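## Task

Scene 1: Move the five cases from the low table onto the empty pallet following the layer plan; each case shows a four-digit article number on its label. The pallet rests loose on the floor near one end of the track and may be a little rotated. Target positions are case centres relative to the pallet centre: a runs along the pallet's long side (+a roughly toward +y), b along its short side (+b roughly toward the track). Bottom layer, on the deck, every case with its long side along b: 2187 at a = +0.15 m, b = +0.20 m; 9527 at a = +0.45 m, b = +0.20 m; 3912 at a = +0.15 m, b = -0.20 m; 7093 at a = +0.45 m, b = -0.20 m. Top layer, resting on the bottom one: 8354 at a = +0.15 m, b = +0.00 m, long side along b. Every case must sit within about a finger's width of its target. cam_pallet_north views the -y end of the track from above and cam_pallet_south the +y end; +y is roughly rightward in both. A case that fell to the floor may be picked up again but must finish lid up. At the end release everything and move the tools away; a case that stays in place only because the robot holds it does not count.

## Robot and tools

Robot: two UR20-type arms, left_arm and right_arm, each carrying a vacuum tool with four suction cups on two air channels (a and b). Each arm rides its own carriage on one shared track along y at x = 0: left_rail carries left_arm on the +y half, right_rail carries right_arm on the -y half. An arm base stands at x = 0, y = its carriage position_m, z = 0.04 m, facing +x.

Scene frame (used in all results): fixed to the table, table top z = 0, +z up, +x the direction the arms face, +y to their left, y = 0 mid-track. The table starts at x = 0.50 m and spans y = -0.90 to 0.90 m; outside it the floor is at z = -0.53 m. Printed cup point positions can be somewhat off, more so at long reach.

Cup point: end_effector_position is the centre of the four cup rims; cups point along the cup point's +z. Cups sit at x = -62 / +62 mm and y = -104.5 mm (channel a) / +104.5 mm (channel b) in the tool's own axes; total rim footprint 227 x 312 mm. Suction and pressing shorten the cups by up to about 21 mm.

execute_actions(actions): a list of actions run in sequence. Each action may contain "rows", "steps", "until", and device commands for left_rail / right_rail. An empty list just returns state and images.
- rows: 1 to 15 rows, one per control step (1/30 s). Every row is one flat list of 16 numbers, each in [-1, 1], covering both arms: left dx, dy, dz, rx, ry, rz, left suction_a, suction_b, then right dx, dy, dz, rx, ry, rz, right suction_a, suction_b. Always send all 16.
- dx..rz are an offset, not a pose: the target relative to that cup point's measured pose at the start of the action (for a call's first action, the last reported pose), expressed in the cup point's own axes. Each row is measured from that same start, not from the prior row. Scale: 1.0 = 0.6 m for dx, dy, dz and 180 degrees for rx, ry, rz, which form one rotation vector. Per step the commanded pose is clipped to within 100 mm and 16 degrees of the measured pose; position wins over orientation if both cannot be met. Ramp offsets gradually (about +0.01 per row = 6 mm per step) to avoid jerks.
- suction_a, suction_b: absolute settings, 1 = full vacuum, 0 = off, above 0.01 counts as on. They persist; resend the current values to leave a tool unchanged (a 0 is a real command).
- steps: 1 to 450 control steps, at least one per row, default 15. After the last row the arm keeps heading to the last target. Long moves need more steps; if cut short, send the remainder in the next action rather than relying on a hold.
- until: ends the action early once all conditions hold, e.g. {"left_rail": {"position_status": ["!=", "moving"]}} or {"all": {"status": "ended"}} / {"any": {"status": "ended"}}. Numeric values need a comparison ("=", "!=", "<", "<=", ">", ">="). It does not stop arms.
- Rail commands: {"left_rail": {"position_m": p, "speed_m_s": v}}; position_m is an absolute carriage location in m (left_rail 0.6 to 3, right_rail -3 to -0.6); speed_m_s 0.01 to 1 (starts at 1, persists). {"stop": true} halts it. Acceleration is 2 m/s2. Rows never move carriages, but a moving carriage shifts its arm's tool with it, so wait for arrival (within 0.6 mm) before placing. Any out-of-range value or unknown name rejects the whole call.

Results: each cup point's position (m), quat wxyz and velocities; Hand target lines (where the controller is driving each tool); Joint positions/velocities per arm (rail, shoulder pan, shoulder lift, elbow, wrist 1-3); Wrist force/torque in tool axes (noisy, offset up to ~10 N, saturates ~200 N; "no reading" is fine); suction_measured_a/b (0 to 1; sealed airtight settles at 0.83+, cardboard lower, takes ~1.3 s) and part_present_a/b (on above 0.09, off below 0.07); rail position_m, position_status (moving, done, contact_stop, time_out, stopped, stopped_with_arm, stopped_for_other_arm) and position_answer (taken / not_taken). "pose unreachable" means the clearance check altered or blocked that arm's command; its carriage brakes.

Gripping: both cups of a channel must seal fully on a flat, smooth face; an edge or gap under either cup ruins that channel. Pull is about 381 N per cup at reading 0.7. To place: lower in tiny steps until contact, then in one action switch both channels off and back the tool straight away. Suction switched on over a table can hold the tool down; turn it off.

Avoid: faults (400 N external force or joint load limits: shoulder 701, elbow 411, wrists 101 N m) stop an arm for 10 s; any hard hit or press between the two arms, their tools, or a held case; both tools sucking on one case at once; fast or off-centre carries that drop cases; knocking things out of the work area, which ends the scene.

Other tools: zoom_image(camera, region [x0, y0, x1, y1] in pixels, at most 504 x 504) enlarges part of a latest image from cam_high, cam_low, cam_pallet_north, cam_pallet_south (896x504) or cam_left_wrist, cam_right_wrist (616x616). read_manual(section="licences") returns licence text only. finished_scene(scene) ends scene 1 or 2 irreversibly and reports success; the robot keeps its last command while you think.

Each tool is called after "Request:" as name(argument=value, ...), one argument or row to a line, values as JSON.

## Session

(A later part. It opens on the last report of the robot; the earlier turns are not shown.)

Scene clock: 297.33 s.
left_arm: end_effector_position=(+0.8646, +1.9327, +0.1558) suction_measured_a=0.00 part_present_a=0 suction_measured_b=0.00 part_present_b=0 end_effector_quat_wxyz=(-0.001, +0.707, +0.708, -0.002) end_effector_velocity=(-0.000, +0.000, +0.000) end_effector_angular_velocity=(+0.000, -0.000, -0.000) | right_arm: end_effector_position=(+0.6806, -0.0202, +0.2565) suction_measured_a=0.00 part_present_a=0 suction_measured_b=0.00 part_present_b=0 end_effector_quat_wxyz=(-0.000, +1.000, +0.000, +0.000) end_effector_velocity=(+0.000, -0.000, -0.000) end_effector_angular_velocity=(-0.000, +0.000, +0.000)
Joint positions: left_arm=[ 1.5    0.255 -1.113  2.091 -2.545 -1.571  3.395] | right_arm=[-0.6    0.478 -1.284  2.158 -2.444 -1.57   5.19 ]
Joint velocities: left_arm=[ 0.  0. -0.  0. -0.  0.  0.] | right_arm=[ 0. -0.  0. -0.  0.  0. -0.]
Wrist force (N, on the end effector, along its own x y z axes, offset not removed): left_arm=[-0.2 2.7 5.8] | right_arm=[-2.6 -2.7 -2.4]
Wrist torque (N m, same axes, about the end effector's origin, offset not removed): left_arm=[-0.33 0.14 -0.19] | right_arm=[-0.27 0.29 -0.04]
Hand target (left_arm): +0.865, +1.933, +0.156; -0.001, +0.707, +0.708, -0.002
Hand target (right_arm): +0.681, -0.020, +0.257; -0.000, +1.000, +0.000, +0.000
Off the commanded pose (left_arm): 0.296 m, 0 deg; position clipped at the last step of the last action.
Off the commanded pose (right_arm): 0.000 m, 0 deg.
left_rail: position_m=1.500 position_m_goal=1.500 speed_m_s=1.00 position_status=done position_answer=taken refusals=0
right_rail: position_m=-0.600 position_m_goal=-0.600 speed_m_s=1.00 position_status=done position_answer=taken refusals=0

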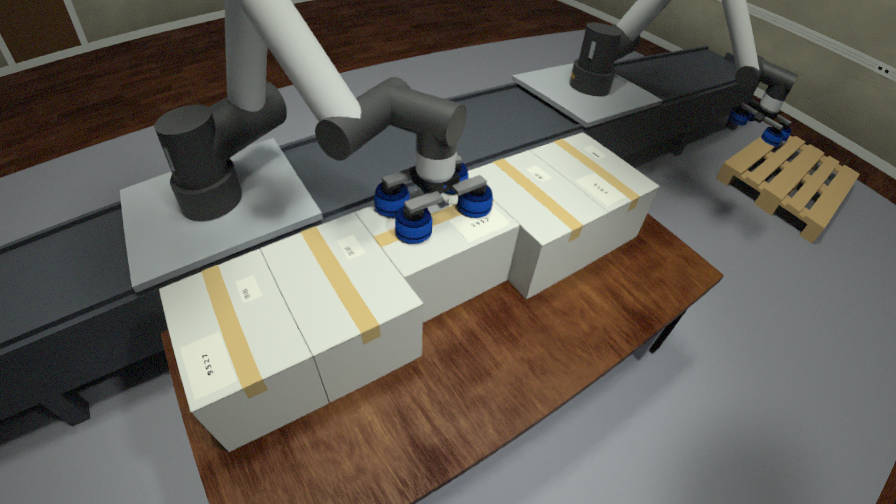

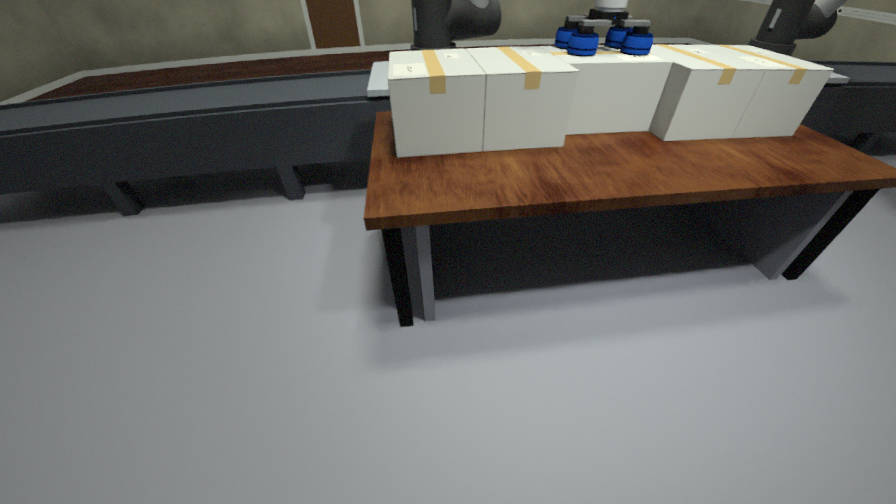

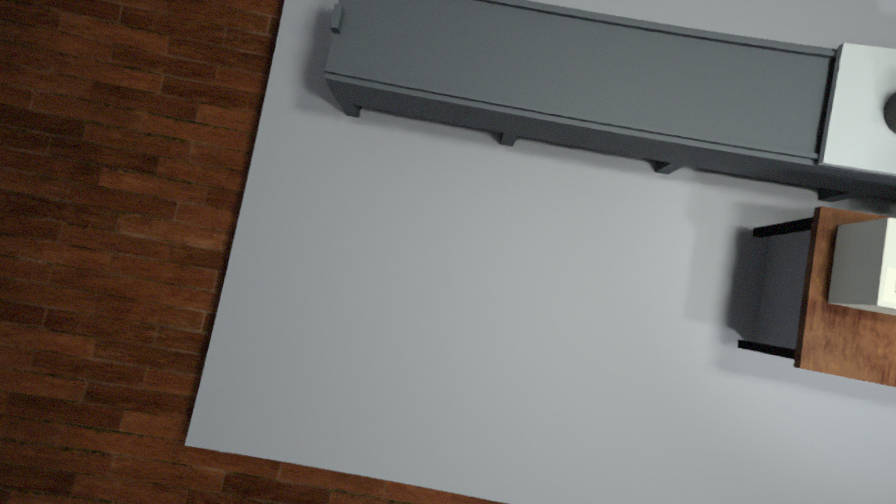

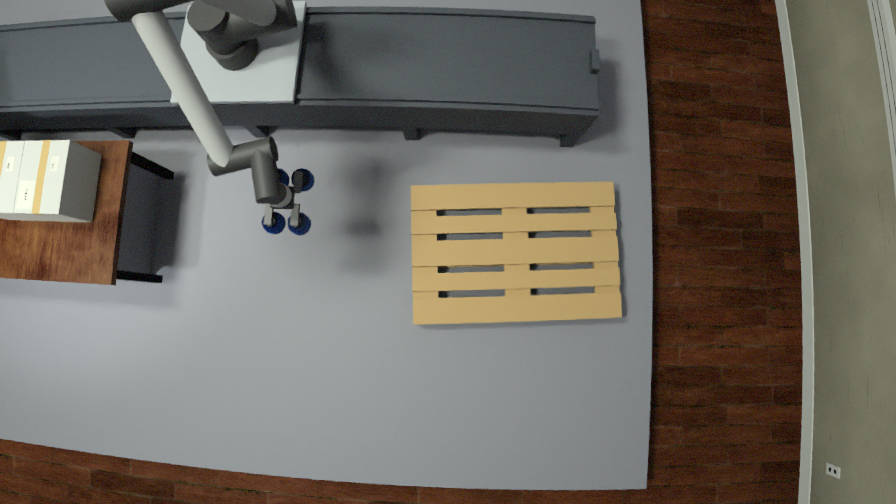

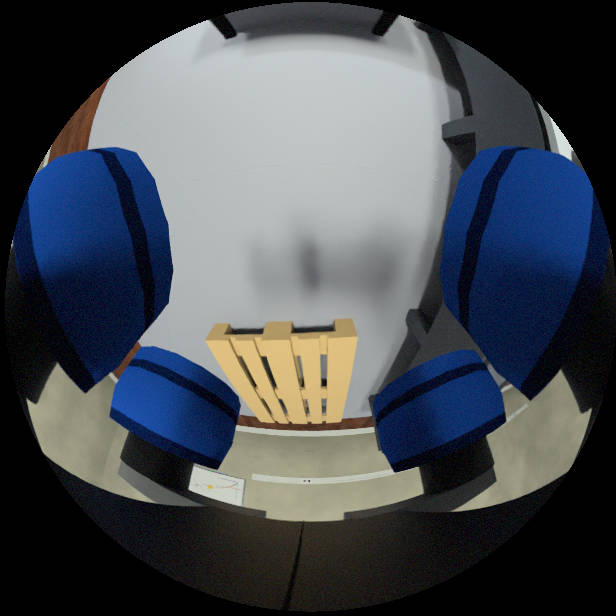

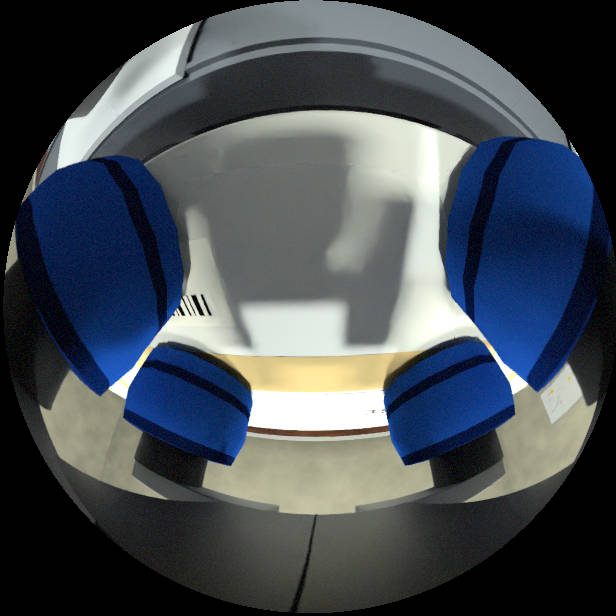

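Request:
execute_actions(
  actions=[
    {"rows":[[0,0,-0.03,0,0,0,0,0,0,0,-0.02,0,0,0,0,0],[0,0,-0.07,0,0,0,0,0,0,0,-0.05,0,0,0,0,0],[0,0,-0.12,0,0,0,0,0,0,0,-0.09,0,0,0,0,0],[0,0,-0.18,0,0,0,0,0,0,0,-0.13,0,0,0,0,0],[0,0,-0.25,0,0,0,0,0,0,0,-0.18,0,0,0,0,0],[0,0,-0.33,0,0,0,0,0,0,0,-0.23,0,0,0,0,0],[0,0,-0.42,0,0,0,0,0,0,0,-0.28,0,0,0,0,0],[0,0,-0.5,0,0,0,0,0,0,0,-0.33,0,0,0,0,0]],"steps":12},
    {"right_rail":{"position_m":-2.8},"steps":3},
  ],
)

Scene clock: 305.77 s.
left_arm: end_effector_position=(+0.8671, +1.9342, +0.3404) suction_measured_a=0.00 part_present_a=0 suction_measured_b=0.00 part_present_b=0 end_effector_quat_wxyz=(+0.002, +0.707, +0.708, +0.003) end_effector_velocity=(-0.001, +0.000, +0.474) end_effector_angular_velocity=(+0.004, -0.015, +0.000) | right_arm: end_effector_position=(+0.6807, -0.0224, +0.4227) suction_measured_a=0.00 part_present_a=0 suction_measured_b=0.00 part_present_b=0 end_effector_quat_wxyz=(-0.003, +1.000, +0.000, +0.005) end_effector_velocity=(-0.007, -0.105, +0.261) end_effector_angular_velocity=(-0.017, +0.033, -0.000)
Joint positions: left_arm=[ 1.5    0.256 -1.292  2.007 -2.292 -1.571  3.396] | right_arm=[-0.603  0.479 -1.437  2.054 -2.198 -1.57   5.191]
Joint velocities: left_arm=[ 0.     0.001 -0.401 -0.283  0.669  0.     0.001] | right_arm=[-0.1   -0.    -0.2   -0.211  0.448 -0.    -0.   ]
Wrist force (N, on the end effector, along its own x y z axes, offset not removed): left_arm=[5.4 -1.6 -0.8] | right_arm=[-5.5 -9.2 -9.4]
Wrist torque (N m, same axes, about the end effector's origin, offset not removed): left_arm=[-0.77 -0.59 0.02] | right_arm=[-0.95 0.75 -0.07]
Hand target (left_arm): +0.863, +1.933, +0.421; +0.001, +0.707, +0.708, +0.002
Hand target (right_arm): +0.680, -0.034, +0.454; -0.001, +1.000, +0.000, +0.001
Off the commanded pose (left_arm): 0.115 m, 1 deg; position clipped at the last step of the last action.
Off the commanded pose (right_arm): 0.032 m, 1 deg.
left_rail: position_m=1.500 position_m_goal=1.500 speed_m_s=1.00 position_status=done position_answer=taken refusals=0
right_rail: position_m=-0.603 position_m_goal=-2.800 speed_m_s=1.00 position_status=moving position_answer=taken refusals=0

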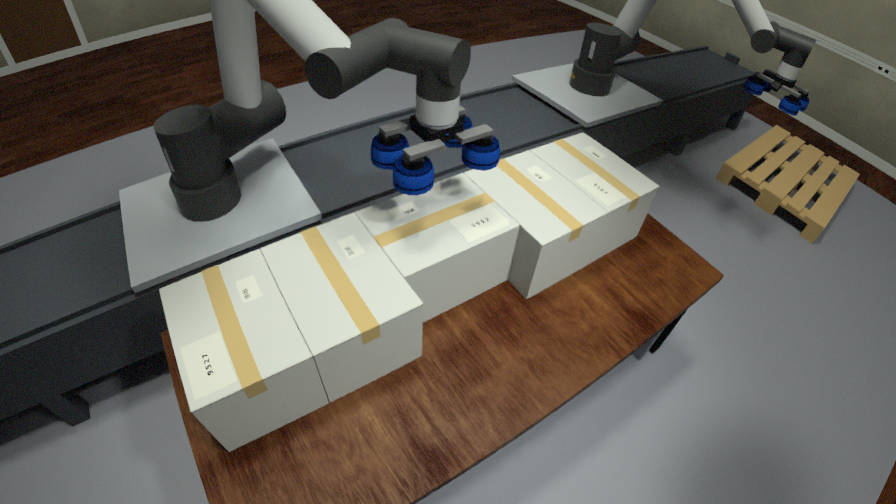

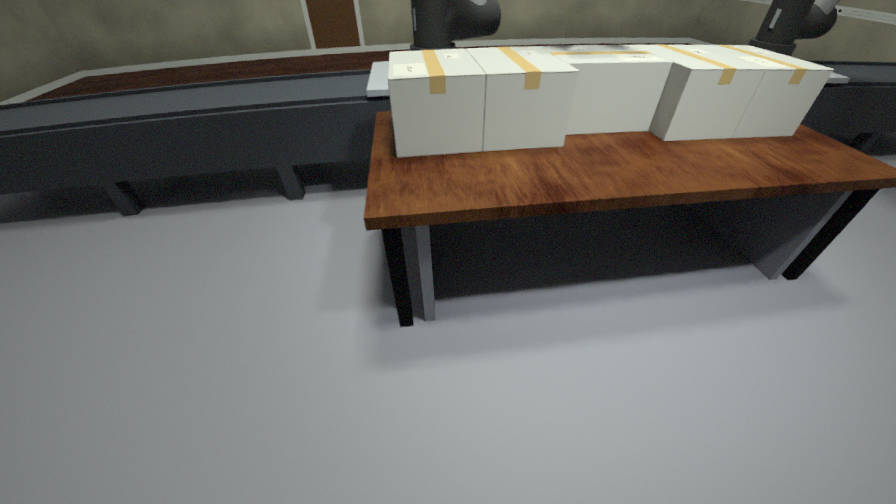

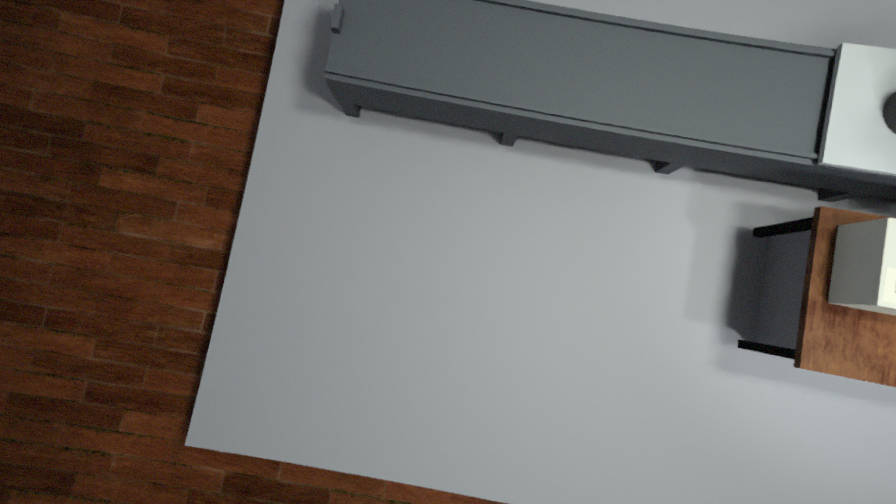

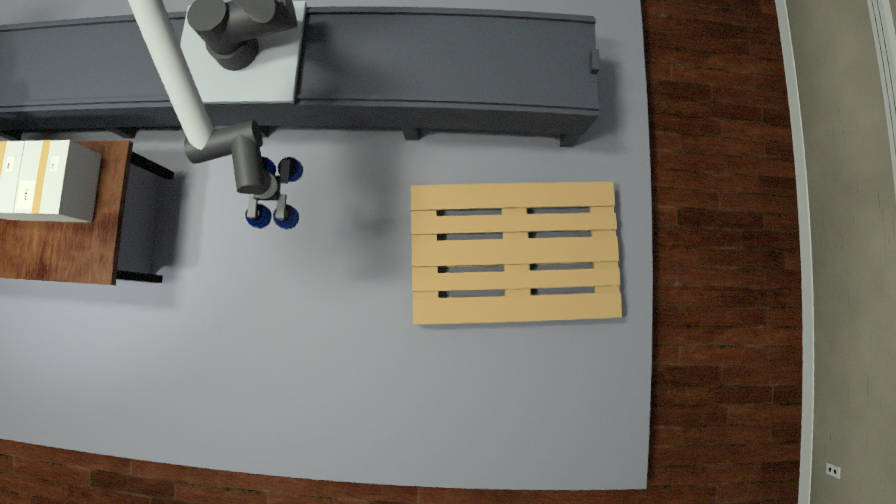

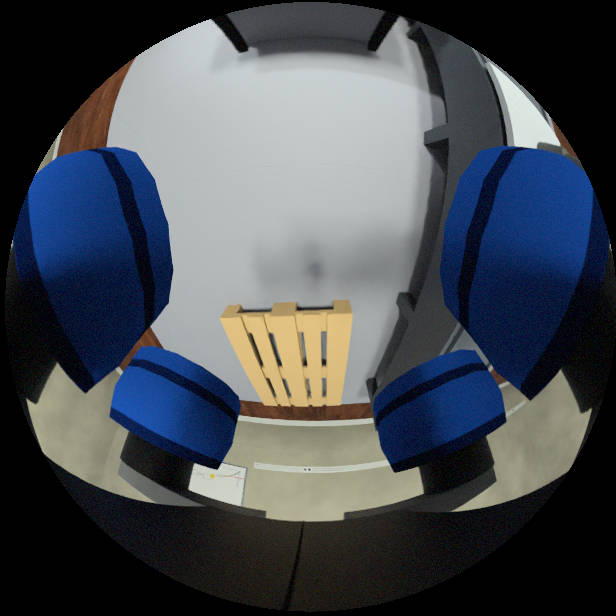

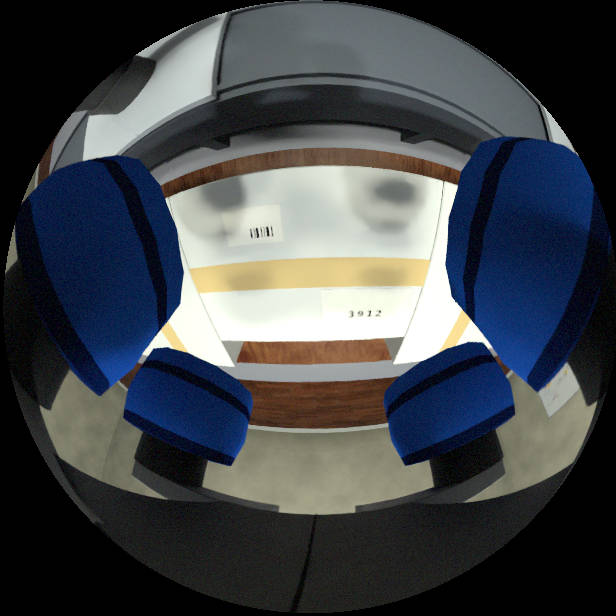

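Request:
execute_actions(
  actions=[
    {"left_rail":{"position_m":0.6},"rows":[[-0.03,0,0,0,0,0,0,0,0,0,0,0,0,0,0,0],[-0.08,0,0,0,0,0,0,0,0,0,0,0,0,0,0,0],[-0.15,-0.01,0,0,0,0,0,0,0,0,0,0,0,0,0,0],[-0.25,-0.01,0,0,0,0,0,0,0,0,0,0,0,0,0,0],[-1,-0.05,0,0,0,0,0,0,0,0,0,0,0,0,0,0]],"steps":30},
    {"rows":[[-1,-0.05,0,0,0,0,0,0,0,0,0,0,0,0,0,0]],"steps":28},
  ],
)

Scene clock: 326.43 s.
left_arm: end_effector_position=(+0.8096, +0.2013, +0.3525) suction_measured_a=0.00 part_present_a=0 suction_measured_b=0.00 part_present_b=0 end_effector_quat_wxyz=(+0.003, +0.710, +0.705, +0.000) end_effector_velocity=(-0.031, -0.464, +0.003) end_effector_angular_velocity=(+0.002, -0.001, -0.001) | right_arm: end_effector_position=(+0.6807, -2.2199, +0.4227) suction_measured_a=0.00 part_present_a=0 suction_measured_b=0.00 part_present_b=0 end_effector_quat_wxyz=(-0.003, +1.000, +0.000, +0.005) end_effector_velocity=(-0.000, +0.000, +0.000) end_effector_angular_velocity=(+0.000, -0.000, -0.000)
Joint positions: left_arm=[ 0.6   -0.682 -1.37   2.092 -2.298 -1.571  2.467] | right_arm=[-2.8    0.479 -1.437  2.054 -2.198 -1.57   5.191]
Joint velocities: left_arm=[ 0.    -0.433  0.18  -0.241  0.061  0.005 -0.432] | right_arm=[ 0.  0. -0.  0. -0. -0.  0.]
Wrist force (N, on the end effector, along its own x y z axes, offset not removed): left_arm=[3.4 -2.4 1.8] | right_arm=[-2.3 -1.6 -0.2]
Wrist torque (N m, same axes, about the end effector's origin, offset not removed): left_arm=[-1.09 -0.34 -0.12] | right_arm=[-0.13 0.20 -0.11]
Hand target (left_arm): +0.803, +0.122, +0.353; +0.003, +0.709, +0.705, +0.000
Hand target (right_arm): +0.681, -2.220, +0.423; -0.003, +1.000, +0.000, +0.005
Off the commanded pose (left_arm): 0.170 m, 0 deg; position clipped at the last step of the last action.
Off the commanded pose (right_arm): 0.000 m, 0 deg.
left_rail: position_m=0.600 position_m_goal=0.600 speed_m_s=1.00 position_status=done position_answer=taken refusals=0
right_rail: position_m=-2.800 position_m_goal=-2.800 speed_m_s=1.00 position_status=done position_answer=taken refusals=0

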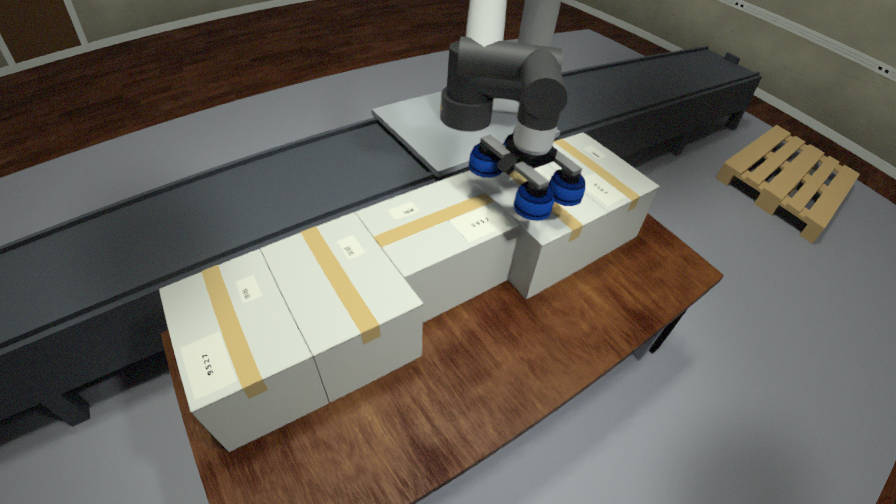

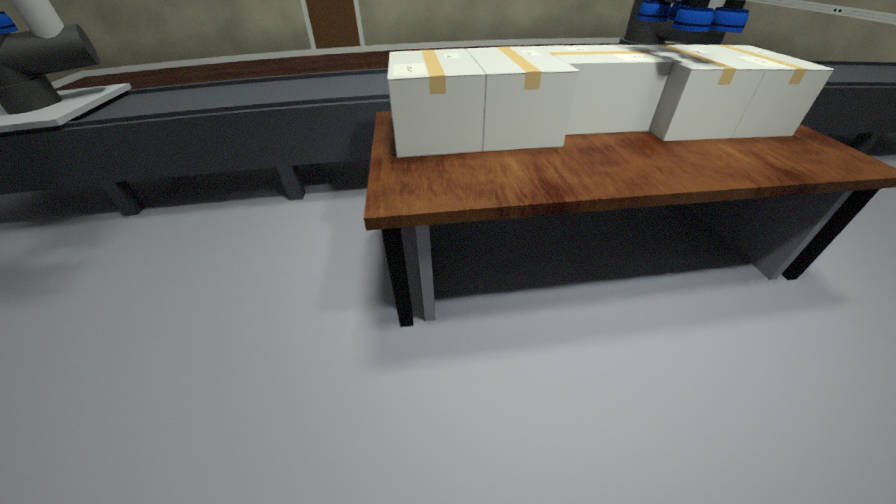

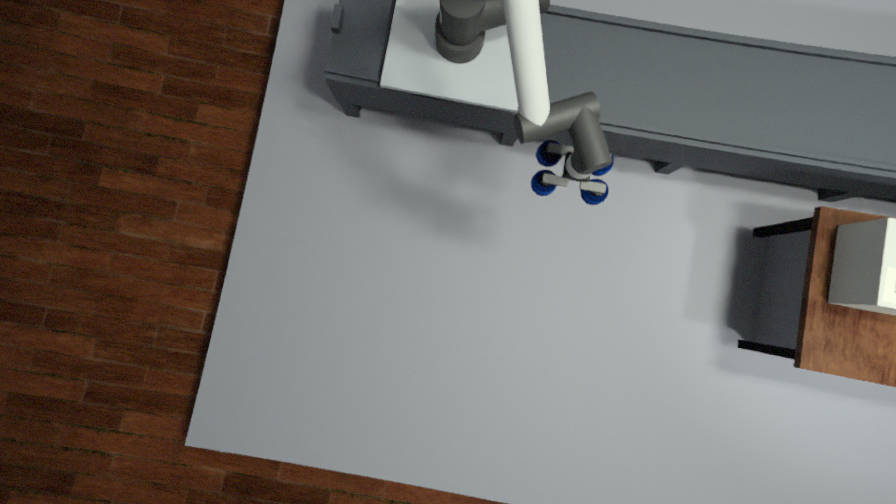

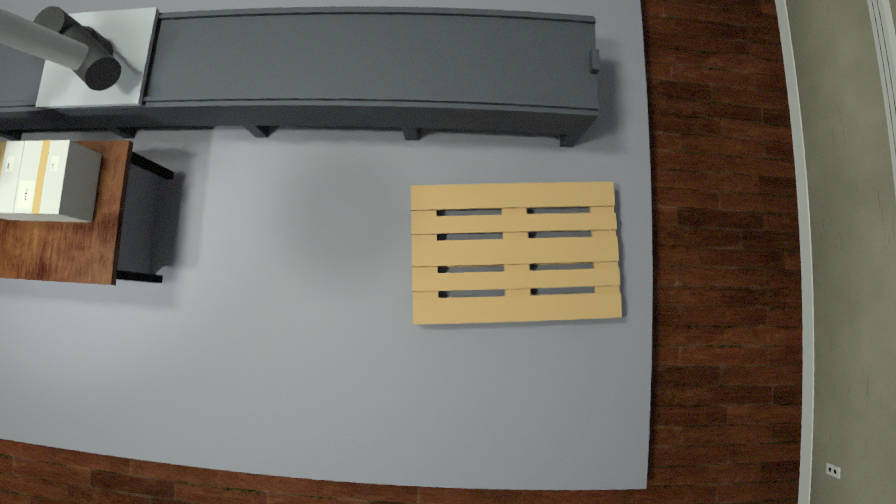

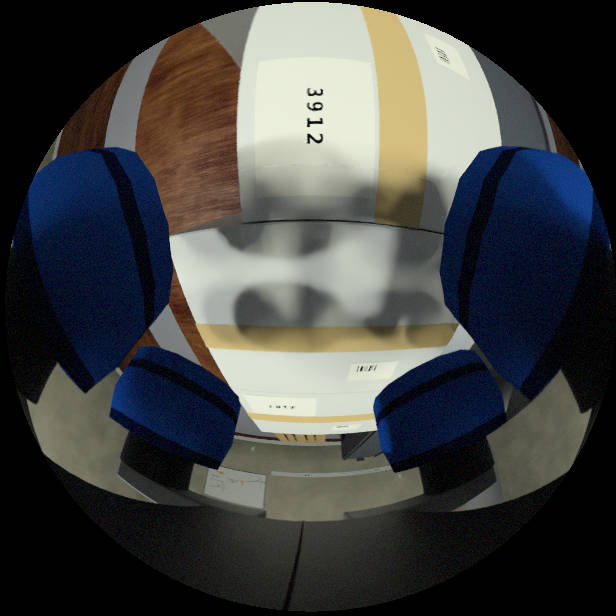

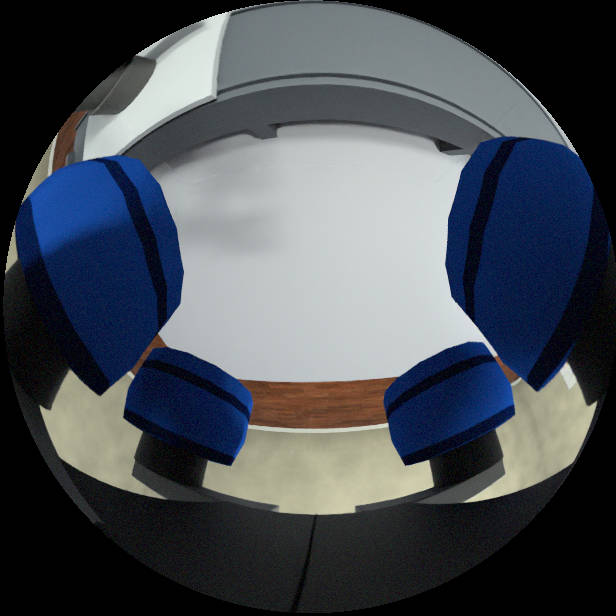

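Request:
execute_actions(
  actions=[
    {"rows":[[-1,-0.05,0,0,0,0,0,0,0,0,0,0,0,0,0,0]],"steps":36},
  ],
)

Scene clock: 335.23 s.
left_arm: end_effector_position=(+0.7698, -0.3774, +0.3546) suction_measured_a=0.00 part_present_a=0 suction_measured_b=0.00 part_present_b=0 end_effector_quat_wxyz=(+0.004, +0.710, +0.704, +0.000) end_effector_velocity=(+0.027, -0.162, -0.002) end_effector_angular_velocity=(+0.009, +0.004, +0.005) | right_arm: end_effector_position=(+0.6807, -2.2199, +0.4227) suction_measured_a=0.00 part_present_a=0 suction_measured_b=0.00 part_present_b=0 end_effector_quat_wxyz=(-0.003, +1.000, +0.000, +0.005) end_effector_velocity=(+0.000, -0.000, -0.000) end_effector_angular_velocity=(-0.000, +0.000, -0.000)
Joint positions: left_arm=[ 0.6   -1.066 -1.033  1.574 -2.119 -1.569  2.083] | right_arm=[-2.8    0.479 -1.437  2.054 -2.198 -1.57   5.191]
Joint velocities: left_arm=[ 0.    -0.045  0.148 -0.253  0.115  0.001 -0.05 ] | right_arm=[ 0. -0.  0. -0.  0. -0.  0.]
Wrist force (N, on the end effector, along its own x y z axes, offset not removed): left_arm=[-4.2 -3.0 2.5] | right_arm=[-3.9 -5.1 1.7]
Wrist torque (N m, same axes, about the end effector's origin, offset not removed): left_arm=[-0.97 0.60 0.04] | right_arm=[-0.58 0.43 -0.09]
Hand target (left_arm): +0.774, -0.397, +0.354; +0.003, +0.710, +0.705, +0.000
Hand target (right_arm): +0.681, -2.220, +0.423; -0.003, +1.000, +0.000, +0.005
Off the commanded pose (left_arm): 0.022 m, 0 deg.
Off the commanded pose (right_arm): 0.000 m, 0 deg.
left_rail: position_m=0.600 position_m_goal=0.600 speed_m_s=1.00 position_status=done position_answer=taken refusals=0
right_rail: position_m=-2.800 position_m_goal=-2.800 speed_m_s=1.00 position_status=done position_answer=taken refusals=0

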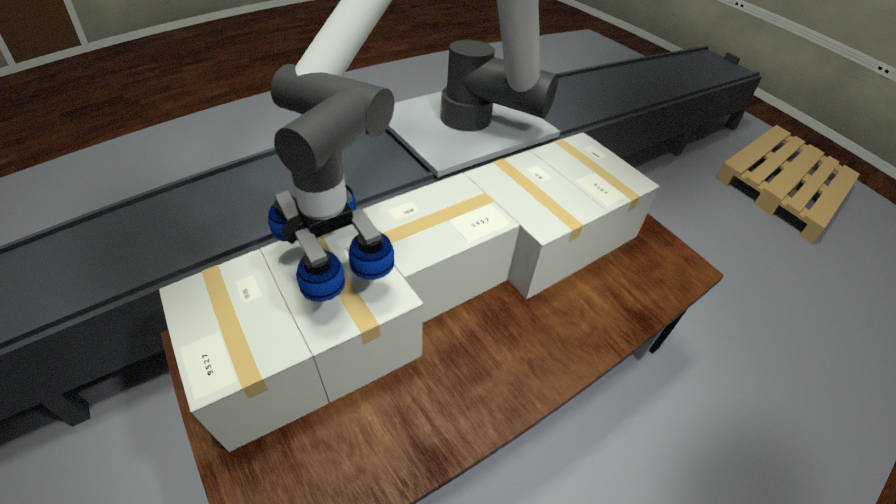

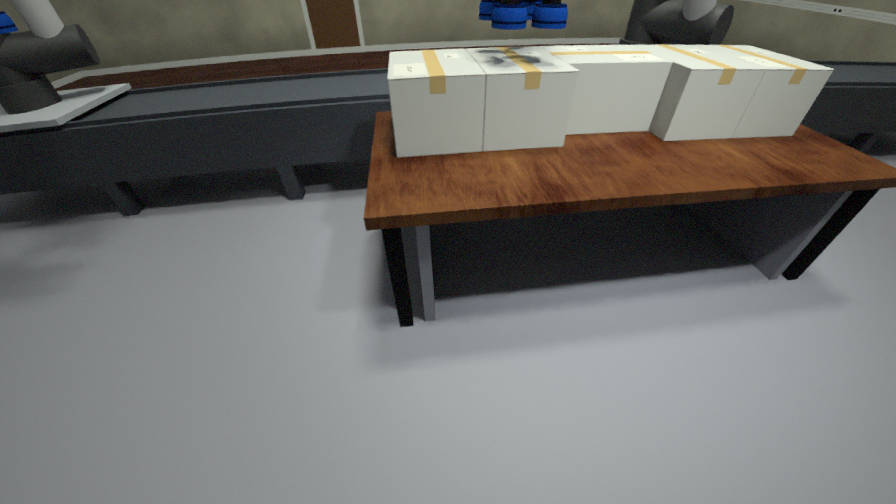

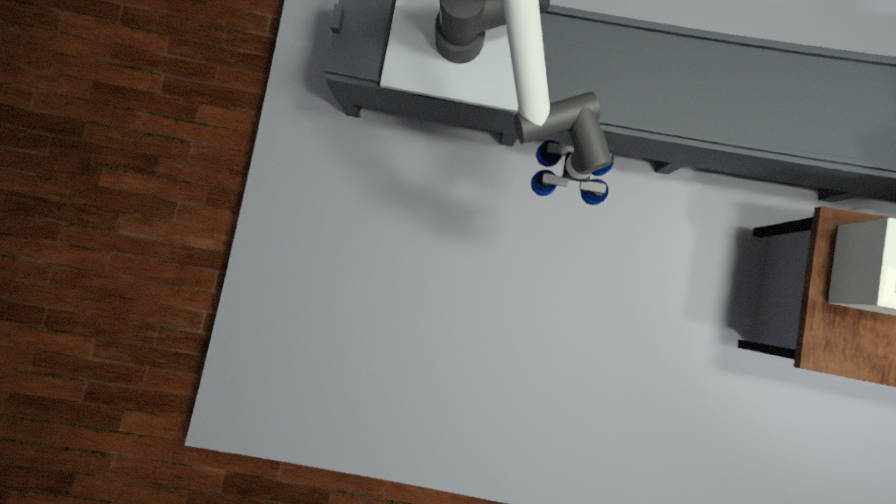

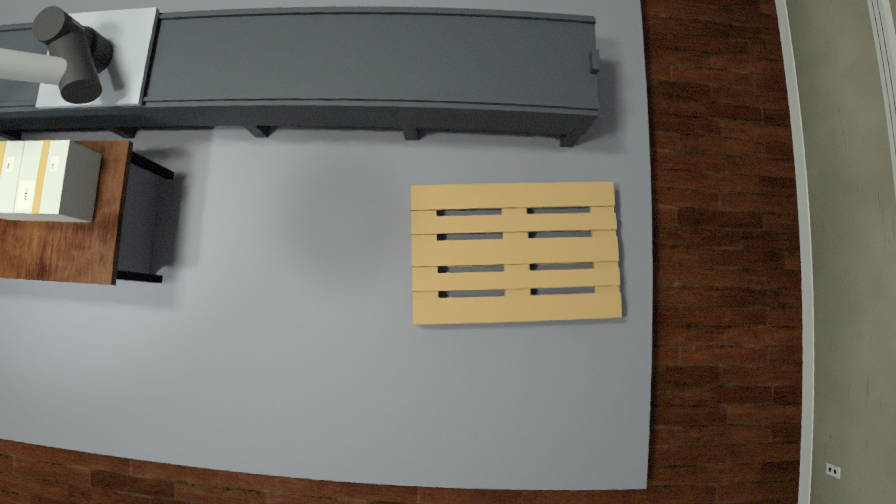

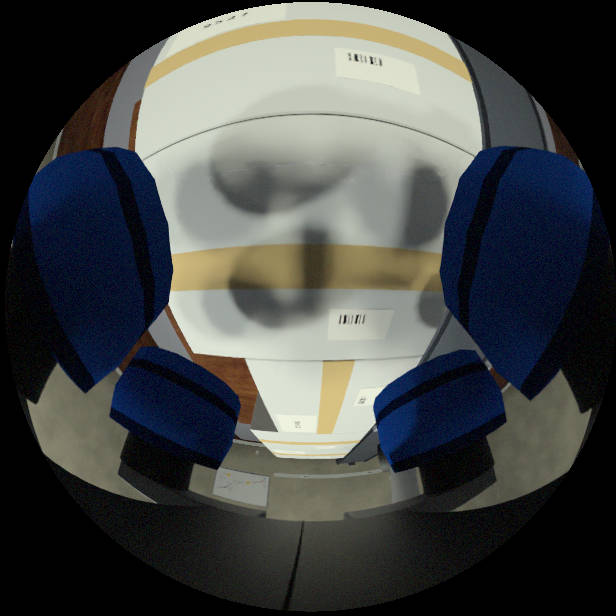

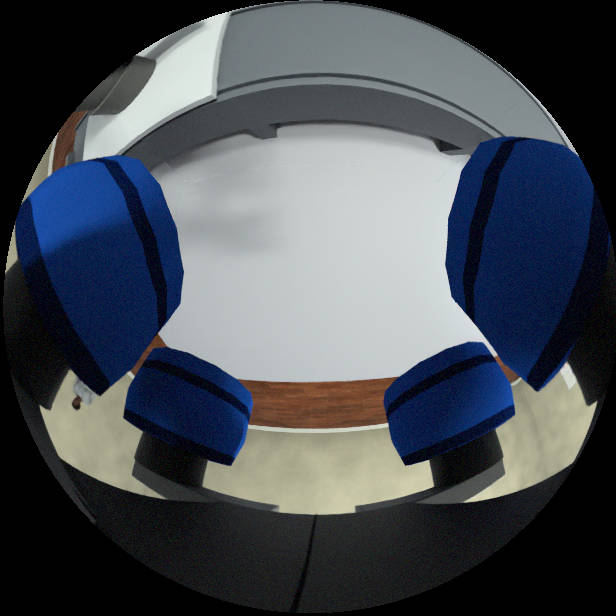

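Request:
execute_actions(
  actions=[
    {"rows":[[-0.516,0.017,0.12,0,0,0,0,0,0,0,0,0,0,0,0,0]],"steps":22},
  ],
)

Scene clock: 338.77 s.
left_arm: end_effector_position=(+0.7710, -0.6626, +0.2874) suction_measured_a=0.00 part_present_a=0 suction_measured_b=0.00 part_present_b=0 end_effector_quat_wxyz=(+0.006, +0.710, +0.704, -0.000) end_effector_velocity=(+0.038, -0.179, -0.028) end_effector_angular_velocity=(+0.007, +0.004, +0.003) | right_arm: end_effector_position=(+0.6807, -2.2199, +0.4227) suction_measured_a=0.00 part_present_a=0 suction_measured_b=0.00 part_present_b=0 end_effector_quat_wxyz=(-0.003, +1.000, +0.000, +0.005) end_effector_velocity=(-0.000, +0.000, -0.000) end_effector_angular_velocity=(-0.000, +0.000, -0.000)
Joint positions: left_arm=[ 0.6   -1.16  -0.746  1.151 -1.987 -1.567  1.99 ] | right_arm=[-2.8    0.479 -1.437  2.054 -2.198 -1.57   5.191]
Joint velocities: left_arm=[ 0.    -0.025  0.22  -0.388  0.177  0.    -0.028] | right_arm=[ 0.  0.  0. -0.  0.  0.  0.]
Wrist force (N, on the end effector, along its own x y z axes, offset not removed): left_arm=[0.3 -0.4 1.5] | right_arm=[-1.3 -1.8 -0.6]
Wrist torque (N m, same axes, about the end effector's origin, offset not removed): left_arm=[-0.67 -0.12 -0.06] | right_arm=[-0.13 0.11 -0.14]
Hand target (left_arm): +0.776, -0.685, +0.284; +0.005, +0.710, +0.704, -0.000
Hand target (right_arm): +0.681, -2.220, +0.423; -0.003, +1.000, +0.000, +0.005
Off the commanded pose (left_arm): 0.026 m, 0 deg.
Off the commanded pose (right_arm): 0.000 m, 0 deg.
left_rail: position_m=0.600 position_m_goal=0.600 speed_m_s=1.00 position_status=done position_answer=taken refusals=0
right_rail: position_m=-2.800 position_m_goal=-2.800 speed_m_s=1.00 position_status=done position_answer=taken refusals=0

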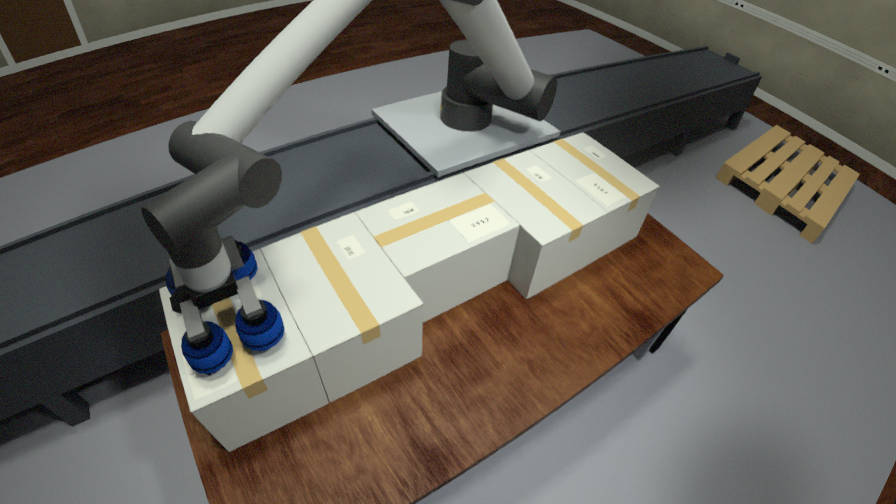

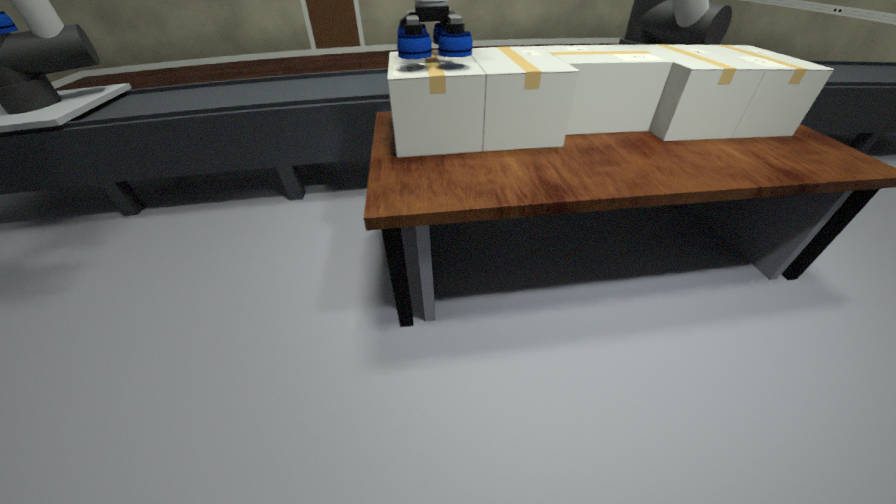

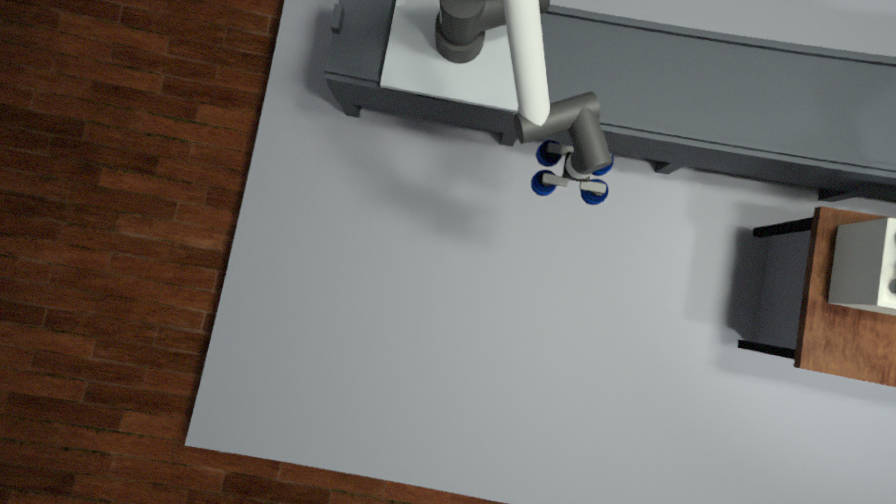

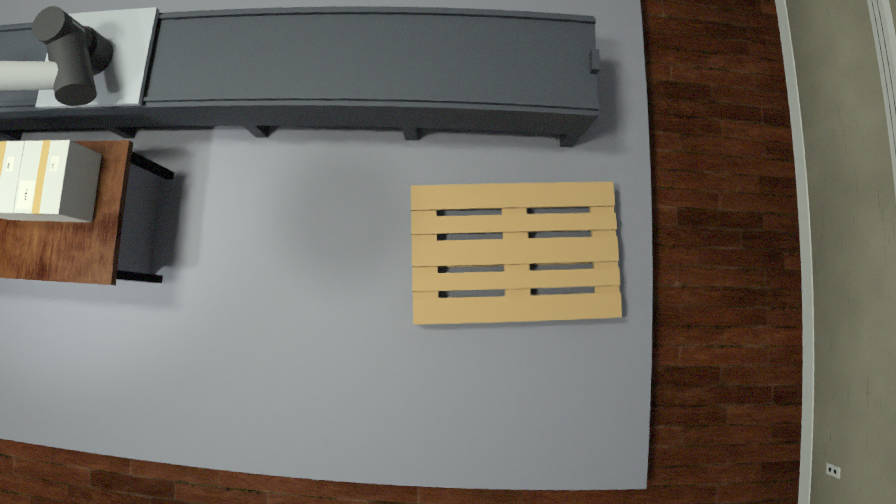

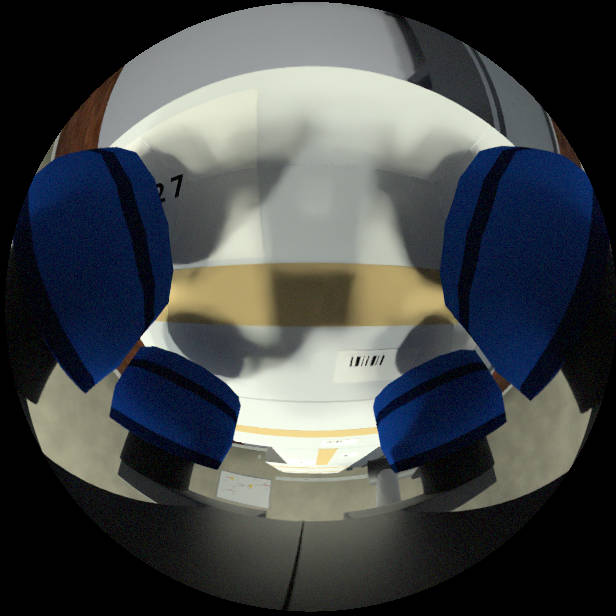

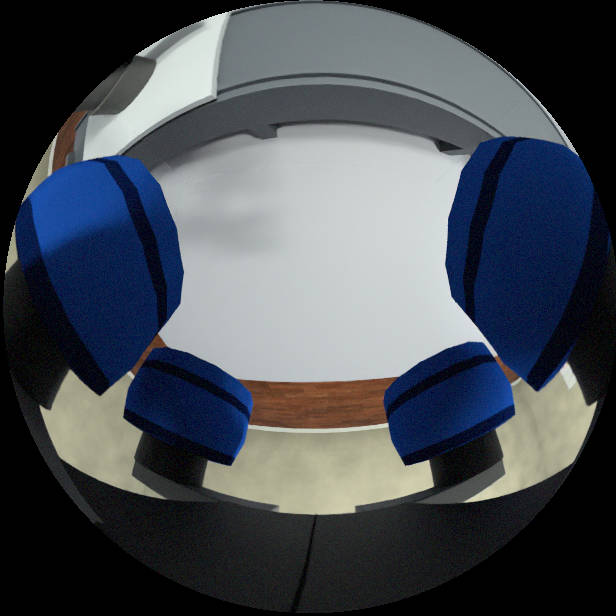

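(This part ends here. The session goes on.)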